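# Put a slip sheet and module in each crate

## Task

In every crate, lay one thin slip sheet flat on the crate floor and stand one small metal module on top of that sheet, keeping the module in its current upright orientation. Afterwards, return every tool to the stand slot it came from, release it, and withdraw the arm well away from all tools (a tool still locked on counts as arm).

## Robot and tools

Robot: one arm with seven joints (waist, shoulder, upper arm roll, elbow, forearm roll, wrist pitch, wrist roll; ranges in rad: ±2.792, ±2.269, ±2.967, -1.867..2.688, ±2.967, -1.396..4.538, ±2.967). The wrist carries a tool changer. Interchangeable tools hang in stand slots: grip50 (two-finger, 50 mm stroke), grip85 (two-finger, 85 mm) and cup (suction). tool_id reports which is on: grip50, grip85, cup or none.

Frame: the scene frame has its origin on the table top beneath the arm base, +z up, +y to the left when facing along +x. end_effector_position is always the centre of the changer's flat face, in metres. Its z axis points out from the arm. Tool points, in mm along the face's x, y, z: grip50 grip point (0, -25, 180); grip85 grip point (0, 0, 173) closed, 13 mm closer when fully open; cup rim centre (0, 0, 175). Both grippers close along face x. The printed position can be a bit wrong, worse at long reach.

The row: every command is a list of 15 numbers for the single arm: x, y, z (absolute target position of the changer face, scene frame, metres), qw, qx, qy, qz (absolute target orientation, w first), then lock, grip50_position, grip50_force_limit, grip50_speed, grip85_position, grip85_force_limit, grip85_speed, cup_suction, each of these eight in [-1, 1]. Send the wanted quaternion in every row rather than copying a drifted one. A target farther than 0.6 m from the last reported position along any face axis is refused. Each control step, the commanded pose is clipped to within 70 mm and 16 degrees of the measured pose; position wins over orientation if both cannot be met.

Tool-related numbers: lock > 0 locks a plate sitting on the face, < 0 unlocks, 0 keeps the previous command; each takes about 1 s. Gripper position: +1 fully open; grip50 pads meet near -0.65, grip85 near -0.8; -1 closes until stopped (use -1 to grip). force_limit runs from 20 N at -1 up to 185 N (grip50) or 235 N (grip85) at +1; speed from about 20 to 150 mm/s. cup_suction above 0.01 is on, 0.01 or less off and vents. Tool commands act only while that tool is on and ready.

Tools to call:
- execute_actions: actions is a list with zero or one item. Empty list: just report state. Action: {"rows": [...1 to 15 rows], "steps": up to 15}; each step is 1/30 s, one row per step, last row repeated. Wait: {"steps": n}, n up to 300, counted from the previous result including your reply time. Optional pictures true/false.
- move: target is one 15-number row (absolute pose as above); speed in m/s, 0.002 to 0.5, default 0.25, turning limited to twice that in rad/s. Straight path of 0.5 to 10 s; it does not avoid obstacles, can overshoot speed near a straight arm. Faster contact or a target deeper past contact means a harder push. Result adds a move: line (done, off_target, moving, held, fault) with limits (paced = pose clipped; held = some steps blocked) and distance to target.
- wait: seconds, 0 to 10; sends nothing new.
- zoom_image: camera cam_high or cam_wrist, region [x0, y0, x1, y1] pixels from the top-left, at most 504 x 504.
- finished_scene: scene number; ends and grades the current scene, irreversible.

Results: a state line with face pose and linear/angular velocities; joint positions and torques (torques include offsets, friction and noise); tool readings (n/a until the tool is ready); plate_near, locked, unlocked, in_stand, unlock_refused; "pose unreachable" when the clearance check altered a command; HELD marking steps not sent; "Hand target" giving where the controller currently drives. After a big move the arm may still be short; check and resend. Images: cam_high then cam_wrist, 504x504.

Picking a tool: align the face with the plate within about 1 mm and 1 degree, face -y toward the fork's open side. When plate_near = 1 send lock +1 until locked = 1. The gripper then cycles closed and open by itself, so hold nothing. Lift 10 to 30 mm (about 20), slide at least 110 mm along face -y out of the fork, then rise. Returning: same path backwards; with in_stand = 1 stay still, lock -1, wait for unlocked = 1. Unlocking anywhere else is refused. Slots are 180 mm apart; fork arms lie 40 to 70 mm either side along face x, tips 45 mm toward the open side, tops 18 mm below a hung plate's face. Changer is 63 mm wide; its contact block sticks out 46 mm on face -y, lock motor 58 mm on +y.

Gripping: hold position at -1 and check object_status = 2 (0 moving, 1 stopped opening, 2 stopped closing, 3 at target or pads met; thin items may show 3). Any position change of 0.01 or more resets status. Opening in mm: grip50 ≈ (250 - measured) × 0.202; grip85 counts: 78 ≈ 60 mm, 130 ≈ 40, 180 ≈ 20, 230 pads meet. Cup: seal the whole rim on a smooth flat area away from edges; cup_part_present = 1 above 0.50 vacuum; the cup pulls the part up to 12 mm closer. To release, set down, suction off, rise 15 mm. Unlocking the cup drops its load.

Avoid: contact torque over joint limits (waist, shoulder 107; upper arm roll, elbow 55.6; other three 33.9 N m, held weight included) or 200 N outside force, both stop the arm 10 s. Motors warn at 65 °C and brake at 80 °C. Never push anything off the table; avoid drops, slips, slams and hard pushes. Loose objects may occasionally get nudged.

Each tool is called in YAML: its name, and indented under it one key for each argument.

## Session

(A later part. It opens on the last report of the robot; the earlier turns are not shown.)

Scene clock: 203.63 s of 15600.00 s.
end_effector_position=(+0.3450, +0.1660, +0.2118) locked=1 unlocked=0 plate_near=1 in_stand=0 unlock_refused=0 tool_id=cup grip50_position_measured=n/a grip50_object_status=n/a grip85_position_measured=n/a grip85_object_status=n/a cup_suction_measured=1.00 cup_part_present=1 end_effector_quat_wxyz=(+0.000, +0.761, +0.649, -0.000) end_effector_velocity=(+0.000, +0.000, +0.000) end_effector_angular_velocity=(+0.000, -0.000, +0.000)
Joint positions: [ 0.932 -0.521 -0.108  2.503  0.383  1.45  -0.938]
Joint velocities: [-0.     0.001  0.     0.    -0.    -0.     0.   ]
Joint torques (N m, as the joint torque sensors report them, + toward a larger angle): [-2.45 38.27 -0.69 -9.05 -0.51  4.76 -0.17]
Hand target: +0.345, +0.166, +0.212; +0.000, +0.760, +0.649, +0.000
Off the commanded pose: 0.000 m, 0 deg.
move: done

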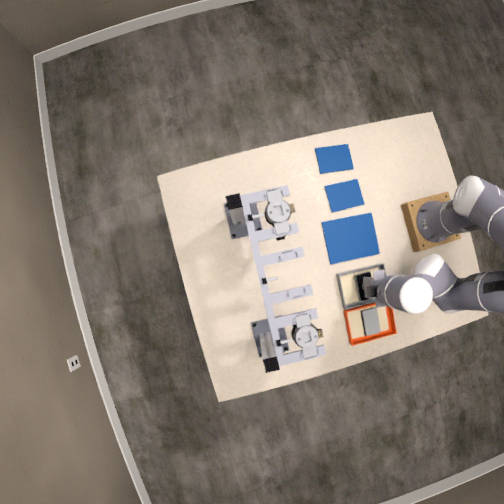

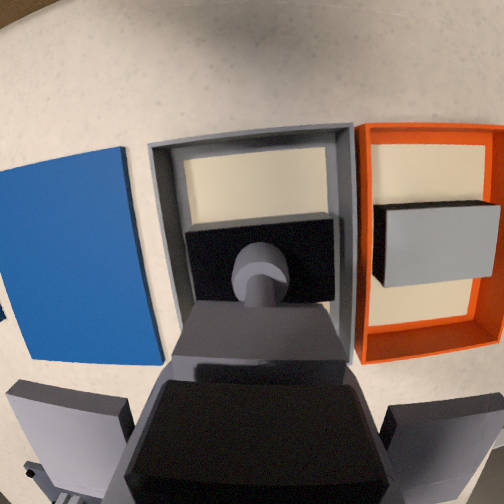

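move:
  target: [0.345,0.167,0.201,0,0.7604,0.6494,0,0,1,0,0,1,0,0,1]
  speed: 0.006

move:
  target: [0.345,0.167,0.2035,0,0.7604,0.6494,0,0,1,0,0,1,0,0,0]
  speed: 0.003

move:
  target: [0.345,0.167,0.25,0,0.7604,0.6494,0,0,1,0,0,1,0,0,0]
  speed: 0.06

move:
  target: [0.49,0.0345,0.385,0,0.7225,0.6914,0,0,1,0,0,1,0,0,0]
  speed: 0.2

move:
  target: [0.636,0.028,0.385,0,0.7225,0.6914,0,0,1,0,0,1,0,0,0]
  speed: 0.06

move:
  target: [0.636,0.028,0.365,0,0.7225,0.6914,0,0,1,0,0,1,0,0,0]
  speed: 0.01

Scene clock: 213.67 s of 15600.00 s.
end_effector_position=(+0.3449, +0.1669, +0.2009) locked=1 unlocked=0 plate_near=1 in_stand=0 unlock_refused=0 tool_id=cup grip50_position_measured=n/a grip50_object_status=n/a grip85_position_measured=n/a grip85_object_status=n/a cup_suction_measured=1.00 cup_part_present=1 end_effector_quat_wxyz=(+0.000, +0.761, +0.649, -0.000) end_effector_velocity=(-0.000, +0.000, -0.000) end_effector_angular_velocity=(-0.000, +0.000, +0.000)
Joint positions: [ 0.909 -0.564 -0.08   2.488  0.392  1.481 -0.945]
Joint velocities: [ 0.  0.  0. -0. -0. -0. -0.]
Joint torques (N m, as the joint torque sensors report them, + toward a larger angle): [-1.41 38.01 -0.88 -7.87 -0.85  4.81 -0.31]
Hand target: +0.345, +0.167, +0.201; +0.000, +0.760, +0.649, +0.000
Off the commanded pose: 0.000 m, 0 deg.
move: done

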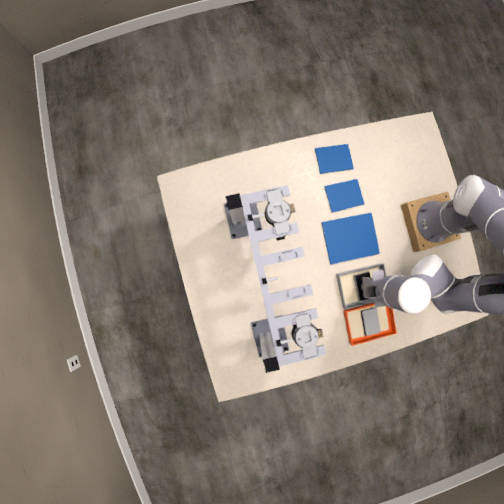

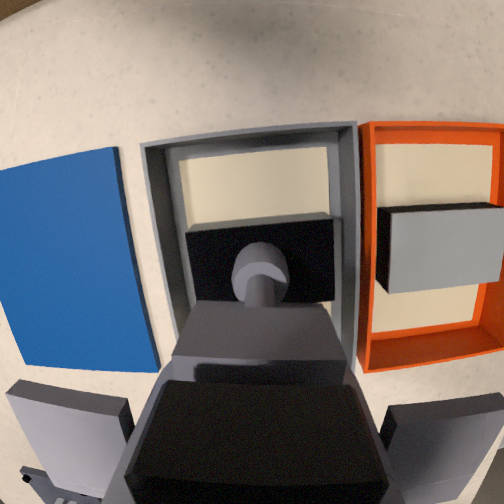

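Scene clock: 214.73 s of 15600.00 s.
end_effector_position=(+0.3452, +0.1671, +0.2037) locked=1 unlocked=0 plate_near=1 in_stand=0 unlock_refused=0 tool_id=cup grip50_position_measured=n/a grip50_object_status=n/a grip85_position_measured=n/a grip85_object_status=n/a cup_suction_measured=0.01 cup_part_present=0 end_effector_quat_wxyz=(-0.000, +0.760, +0.649, +0.001) end_effector_velocity=(+0.000, -0.000, +0.000) end_effector_angular_velocity=(-0.000, -0.000, +0.001)
Joint positions: [ 0.915 -0.554 -0.087  2.491  0.392  1.474 -0.945]
Joint velocities: [ 0.    -0.    -0.     0.    -0.     0.    -0.001]
Joint torques (N m, as the joint torque sensors report them, + toward a larger angle): [ 0.16 34.31 -1.61 -6.82 -0.76  3.17  0.89]
Hand target: +0.345, +0.167, +0.204; -0.000, +0.760, +0.649, -0.000
Off the commanded pose: 0.000 m, 0 deg.
move: done

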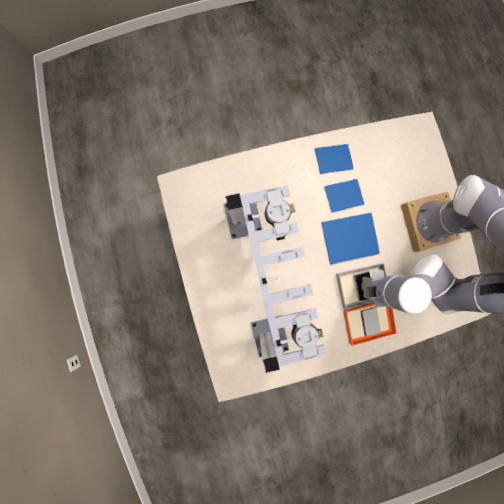

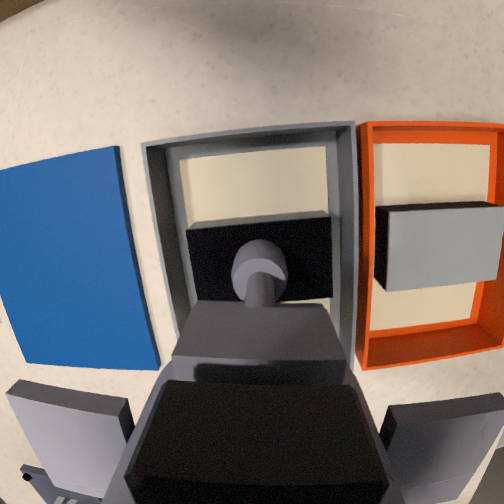

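Scene clock: 215.77 s of 15600.00 s.
end_effector_position=(+0.3449, +0.1670, +0.2502) locked=1 unlocked=0 plate_near=1 in_stand=0 unlock_refused=0 tool_id=cup grip50_position_measured=n/a grip50_object_status=n/a grip85_position_measured=n/a grip85_object_status=n/a cup_suction_measured=0.01 cup_part_present=0 end_effector_quat_wxyz=(-0.000, +0.760, +0.650, +0.000) end_effector_velocity=(-0.000, -0.000, -0.000) end_effector_angular_velocity=(-0.001, +0.000, +0.001)
Joint positions: [ 1.013 -0.364 -0.212  2.555  0.297  1.34  -0.871]
Joint velocities: [ 0.    -0.001  0.    -0.    -0.     0.    -0.   ]
Joint torques (N m, as the joint torque sensors report them, + toward a larger angle): [  0.32  33.07  -2.91 -10.85  -1.1    3.99   0.85]
Hand target: +0.345, +0.167, +0.250; -0.000, +0.760, +0.649, -0.000
Off the commanded pose: 0.000 m, 0 deg.
move: done

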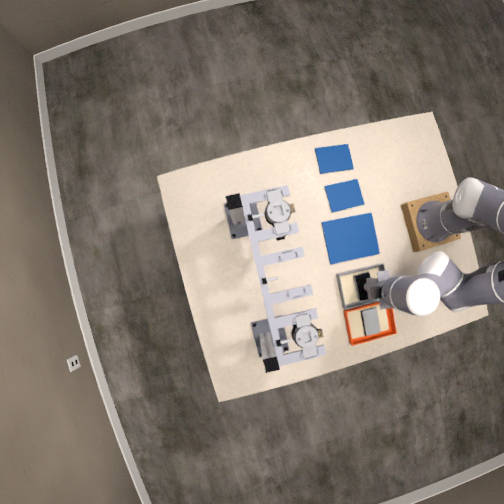

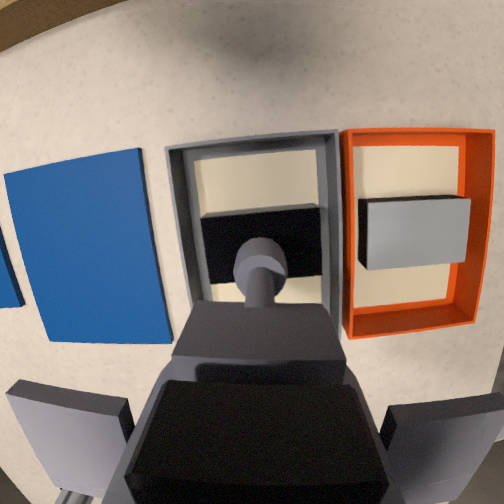

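Scene clock: 217.30 s of 15600.00 s.
end_effector_position=(+0.4903, +0.0336, +0.3857) locked=1 unlocked=0 plate_near=1 in_stand=0 unlock_refused=0 tool_id=cup grip50_position_measured=n/a grip50_object_status=n/a grip85_position_measured=n/a grip85_object_status=n/a cup_suction_measured=0.01 cup_part_present=0 end_effector_quat_wxyz=(+0.001, +0.723, +0.691, -0.000) end_effector_velocity=(-0.000, +0.000, -0.000) end_effector_angular_velocity=(-0.000, -0.000, +0.000)
Joint positions: [ 0.746 -0.105 -0.48   2.279  0.064  0.813 -1.286]
Joint velocities: [ 0. -0. -0.  0. -0.  0.  0.]
Joint torques (N m, as the joint torque sensors report them, + toward a larger angle): [ -0.2   32.88  -0.69 -26.86  -3.37   4.21   0.76]
Hand target: +0.490, +0.034, +0.386; +0.001, +0.723, +0.691, -0.000
Off the commanded pose: 0.001 m, 0 deg.
move: done

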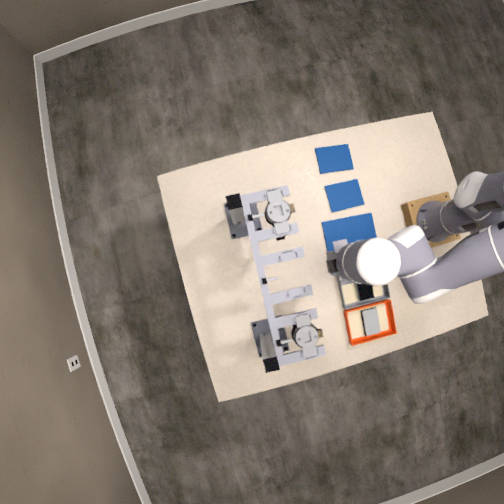

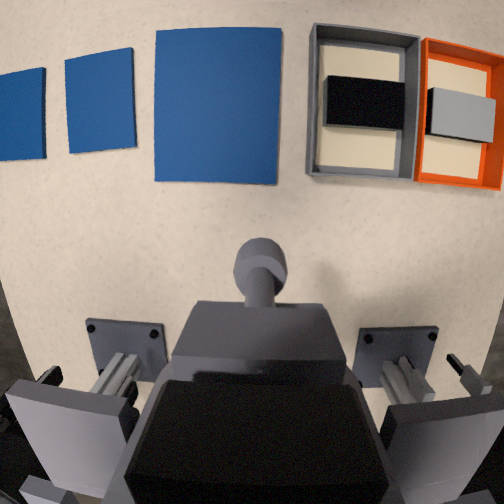

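Scene clock: 220.00 s of 15600.00 s.
end_effector_position=(+0.6361, +0.0283, +0.3857) locked=1 unlocked=0 plate_near=1 in_stand=0 unlock_refused=0 tool_id=cup grip50_position_measured=n/a grip50_object_status=n/a grip85_position_measured=n/a grip85_object_status=n/a cup_suction_measured=0.01 cup_part_present=0 end_effector_quat_wxyz=(+0.001, +0.723, +0.691, -0.000) end_effector_velocity=(-0.000, +0.000, +0.000) end_effector_angular_velocity=(+0.000, +0.000, -0.001)
Joint positions: [ 0.612 -0.467 -0.481  1.778  0.256  0.624 -1.482]
Joint velocities: [ 0.     0.     0.     0.     0.    -0.     0.001]
Joint torques (N m, as the joint torque sensors report them, + toward a larger angle): [ -1.87  53.82  -6.8  -28.51  -3.89   4.04  -0.17]
Hand target: +0.636, +0.028, +0.386; +0.000, +0.722, +0.691, -0.000
Off the commanded pose: 0.001 m, 0 deg.
move: done

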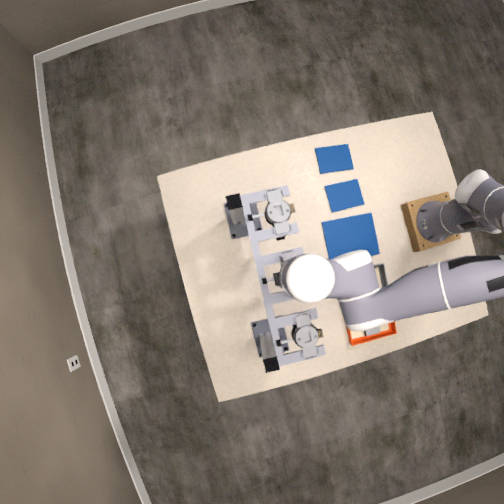

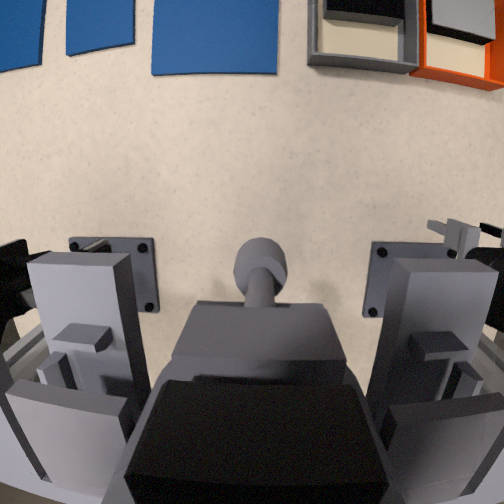

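Scene clock: 222.30 s of 15600.00 s.
end_effector_position=(+0.6361, +0.0281, +0.3651) locked=1 unlocked=0 plate_near=1 in_stand=1 unlock_refused=0 tool_id=cup grip50_position_measured=n/a grip50_object_status=n/a grip85_position_measured=n/a grip85_object_status=n/a cup_suction_measured=0.01 cup_part_present=0 end_effector_quat_wxyz=(+0.000, +0.723, +0.691, -0.000) end_effector_velocity=(+0.000, -0.000, +0.000) end_effector_angular_velocity=(-0.000, -0.000, +0.000)
Joint positions: [ 0.603 -0.503 -0.471  1.785  0.278  0.663 -1.496]
Joint velocities: [ 0.     0.    -0.    -0.    -0.001 -0.     0.   ]
Joint torques (N m, as the joint torque sensors report them, + toward a larger angle): [ -2.94  53.08  -7.55 -27.01  -3.89   4.59  -0.47]
Hand target: +0.636, +0.028, +0.365; -0.000, +0.722, +0.691, +0.000
Off the commanded pose: 0.000 m, 0 deg.
move: done

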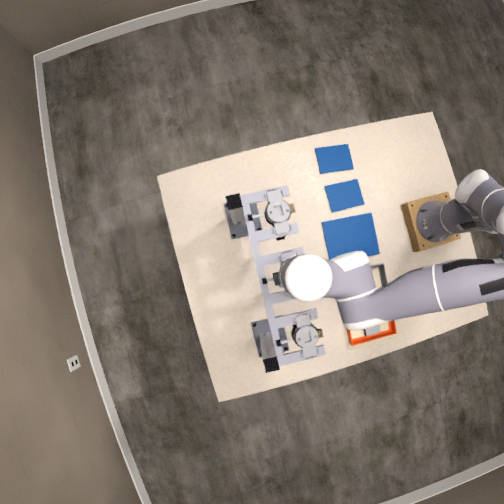

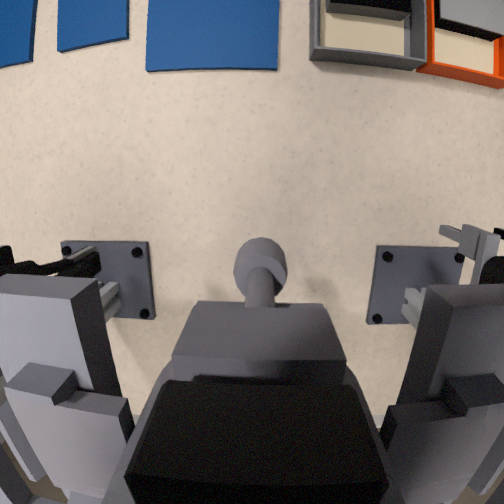

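execute_actions:
  actions:
    - {"rows":[[0.636,0.028,0.365,0,0.7225,0.6914,0,-1,1,0,0,1,0,0,0]],"steps":15}
  pictures: false

execute_actions:
  actions:
    - {"steps":30}
  pictures: false

move:
  target: [0.636,0.028,0.42,0,0.7225,0.6914,0,0,1,0,0,1,0,0,0]
  speed: 0.04

move:
  target: [0.38,0.0,0.58,0,0.7071,0.7071,0,0,1,0,0,1,0,0,0]

Scene clock: 227.27 s of 15600.00 s.
end_effector_position=(+0.6359, +0.0281, +0.3648) locked=0 unlocked=0 plate_near=0 in_stand=1 unlock_refused=0 tool_id=none grip50_position_measured=n/a grip50_object_status=n/a grip85_position_measured=n/a grip85_object_status=n/a cup_suction_measured=n/a cup_part_present=n/a end_effector_quat_wxyz=(-0.000, +0.723, +0.691, -0.000) end_effector_velocity=(-0.000, +0.000, +0.000) end_effector_angular_velocity=(+0.000, +0.000, -0.000)
Joint positions: [ 0.603 -0.503 -0.47   1.786  0.279  0.663 -1.496]
Joint velocities: [ 0.  0.  0. -0.  0. -0.  0.]
Joint torques (N m, as the joint torque sensors report them, + toward a larger angle): [ -1.16  49.97  -7.25 -26.59  -3.79   3.65  -0.16]
Hand target: +0.636, +0.028, +0.365; +0.000, +0.722, +0.691, -0.000
Off the commanded pose: 0.000 m, 0 deg.
Steps of this call (steps 1 to 134: nothing new was sent; steps 135 to 149: all 15 steps of this action). Readings (end_effector_position | what the end effector reports):
135: (+0.6360, +0.0281, +0.3649) | locked=1 unlocked=0 plate_near=1 in_stand=1 unlock_refused=0 tool_id=cup grip50_position_measured=n/a grip50_object_status=n/a grip85_position_measured=n/a grip85_object_status=n/a cup_suction_measured=0.01 cup_part_present=0
136: (+0.6359, +0.0281, +0.3647) | locked=1 unlocked=0 plate_near=1 in_stand=1 unlock_refused=0 tool_id=cup grip50_position_measured=n/a grip50_object_status=n/a grip85_position_measured=n/a grip85_object_status=n/a cup_suction_measured=0.01 cup_part_present=0
138: (+0.6359, +0.0281, +0.3647) | locked=1 unlocked=0 plate_near=1 in_stand=1 unlock_refused=0 tool_id=cup grip50_position_measured=n/a grip50_object_status=n/a grip85_position_measured=n/a grip85_object_status=n/a cup_suction_measured=0.01 cup_part_present=0
142: (+0.6357, +0.0280, +0.3645) | locked=0 unlocked=0 plate_near=1 in_stand=1 unlock_refused=0 tool_id=none grip50_position_measured=n/a grip50_object_status=n/a grip85_position_measured=n/a grip85_object_status=n/a cup_suction_measured=n/a cup_part_present=n/a
149: the state above

Scene clock: 228.27 s of 15600.00 s.
end_effector_position=(+0.6359, +0.0281, +0.3648) locked=0 unlocked=1 plate_near=0 in_stand=1 unlock_refused=0 tool_id=none grip50_position_measured=n/a grip50_object_status=n/a grip85_position_measured=n/a grip85_object_status=n/a cup_suction_measured=n/a cup_part_present=n/a end_effector_quat_wxyz=(-0.000, +0.723, +0.691, -0.000) end_effector_velocity=(+0.000, +0.000, -0.000) end_effector_angular_velocity=(+0.000, -0.000, -0.000)
Joint positions: [ 0.603 -0.503 -0.47   1.786  0.279  0.663 -1.496]
Joint velocities: [ 0. -0.  0.  0.  0.  0. -0.]
Joint torques (N m, as the joint torque sensors report them, + toward a larger angle): [ -1.93  50.21  -7.36 -26.52  -3.72   3.68  -0.4 ]
Hand target: +0.636, +0.028, +0.365; +0.000, +0.722, +0.691, -0.000
Off the commanded pose: 0.000 m, 0 deg.
Steps of this call (steps 1 to 30: nothing new was sent). Readings (end_effector_position | what the end effector reports):
1: (+0.6359, +0.0281, +0.3648) | locked=0 unlocked=0 plate_near=0 in_stand=1 unlock_refused=0 tool_id=none grip50_position_measured=n/a grip50_object_status=n/a grip85_position_measured=n/a grip85_object_status=n/a cup_suction_measured=n/a cup_part_present=n/a
2: (+0.6359, +0.0281, +0.3648) | locked=0 unlocked=0 plate_near=0 in_stand=1 unlock_refused=0 tool_id=none grip50_position_measured=n/a grip50_object_status=n/a grip85_position_measured=n/a grip85_object_status=n/a cup_suction_measured=n/a cup_part_present=n/a
4: (+0.6359, +0.0281, +0.3648) | locked=0 unlocked=0 plate_near=0 in_stand=1 unlock_refused=0 tool_id=none grip50_position_measured=n/a grip50_object_status=n/a grip85_position_measured=n/a grip85_object_status=n/a cup_suction_measured=n/a cup_part_present=n/a
8: (+0.6359, +0.0281, +0.3648) | locked=0 unlocked=0 plate_near=0 in_stand=1 unlock_refused=0 tool_id=none grip50_position_measured=n/a grip50_object_status=n/a grip85_position_measured=n/a grip85_object_status=n/a cup_suction_measured=n/a cup_part_present=n/a
30: the state above

Scene clock: 229.87 s of 15600.00 s.
end_effector_position=(+0.6358, +0.0278, +0.4202) locked=0 unlocked=1 plate_near=0 in_stand=0 unlock_refused=0 tool_id=none grip50_position_measured=n/a grip50_object_status=n/a grip85_position_measured=n/a grip85_object_status=n/a cup_suction_measured=n/a cup_part_present=n/a end_effector_quat_wxyz=(+0.000, +0.722, +0.691, +0.000) end_effector_velocity=(-0.000, +0.000, -0.000) end_effector_angular_velocity=(+0.001, +0.000, -0.002)
Joint positions: [ 0.621 -0.411 -0.494  1.758  0.223  0.555 -1.463]
Joint velocities: [-0.    -0.     0.     0.     0.002  0.     0.001]
Joint torques (N m, as the joint torque sensors report them, + toward a larger angle): [  0.28  46.75  -6.26 -27.37  -3.61   3.28   0.99]
Hand target: +0.636, +0.028, +0.420; +0.000, +0.723, +0.691, -0.000
Off the commanded pose: 0.000 m, 0 deg.
move: done

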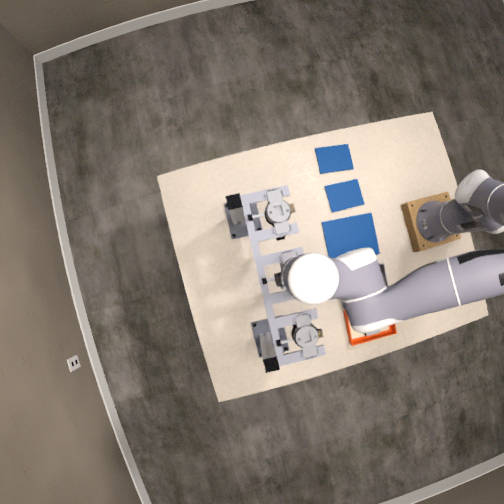

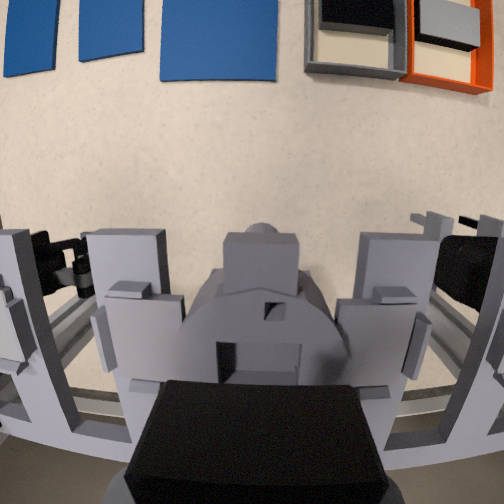

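Scene clock: 231.50 s of 15600.00 s.
end_effector_position=(+0.3794, -0.0013, +0.5794) locked=0 unlocked=1 plate_near=0 in_stand=0 unlock_refused=0 tool_id=none grip50_position_measured=n/a grip50_object_status=n/a grip85_position_measured=n/a grip85_object_status=n/a cup_suction_measured=n/a cup_part_present=n/a end_effector_quat_wxyz=(-0.000, +0.707, +0.707, +0.000) end_effector_velocity=(+0.000, +0.000, -0.001) end_effector_angular_velocity=(-0.000, +0.002, -0.000)
Joint positions: [ 0.639  0.517 -0.276  2.233 -0.141  0.172 -1.132]
Joint velocities: [-0.    -0.002  0.     0.     0.001 -0.     0.   ]
Joint torques (N m, as the joint torque sensors report them, + toward a larger angle): [ -1.8    9.8    3.2  -30.86  -3.98   3.39   0.42]
Hand target: +0.379, -0.001, +0.579; -0.000, +0.707, +0.707, +0.000
Off the commanded pose: 0.002 m, 0 deg.
move: done

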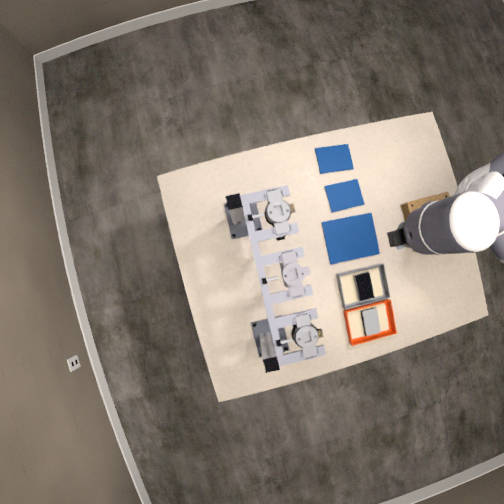

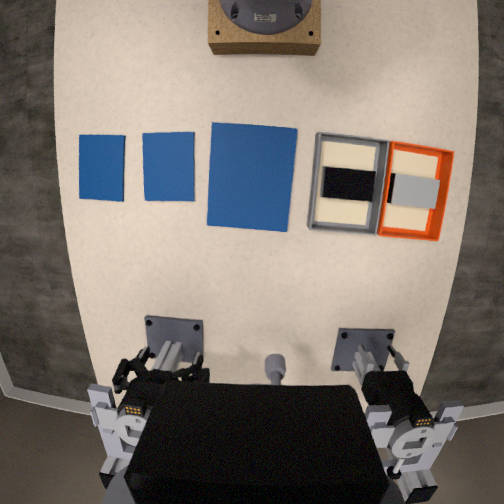

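finished_scene:
  scene: 1

The scene is finished: the task was done.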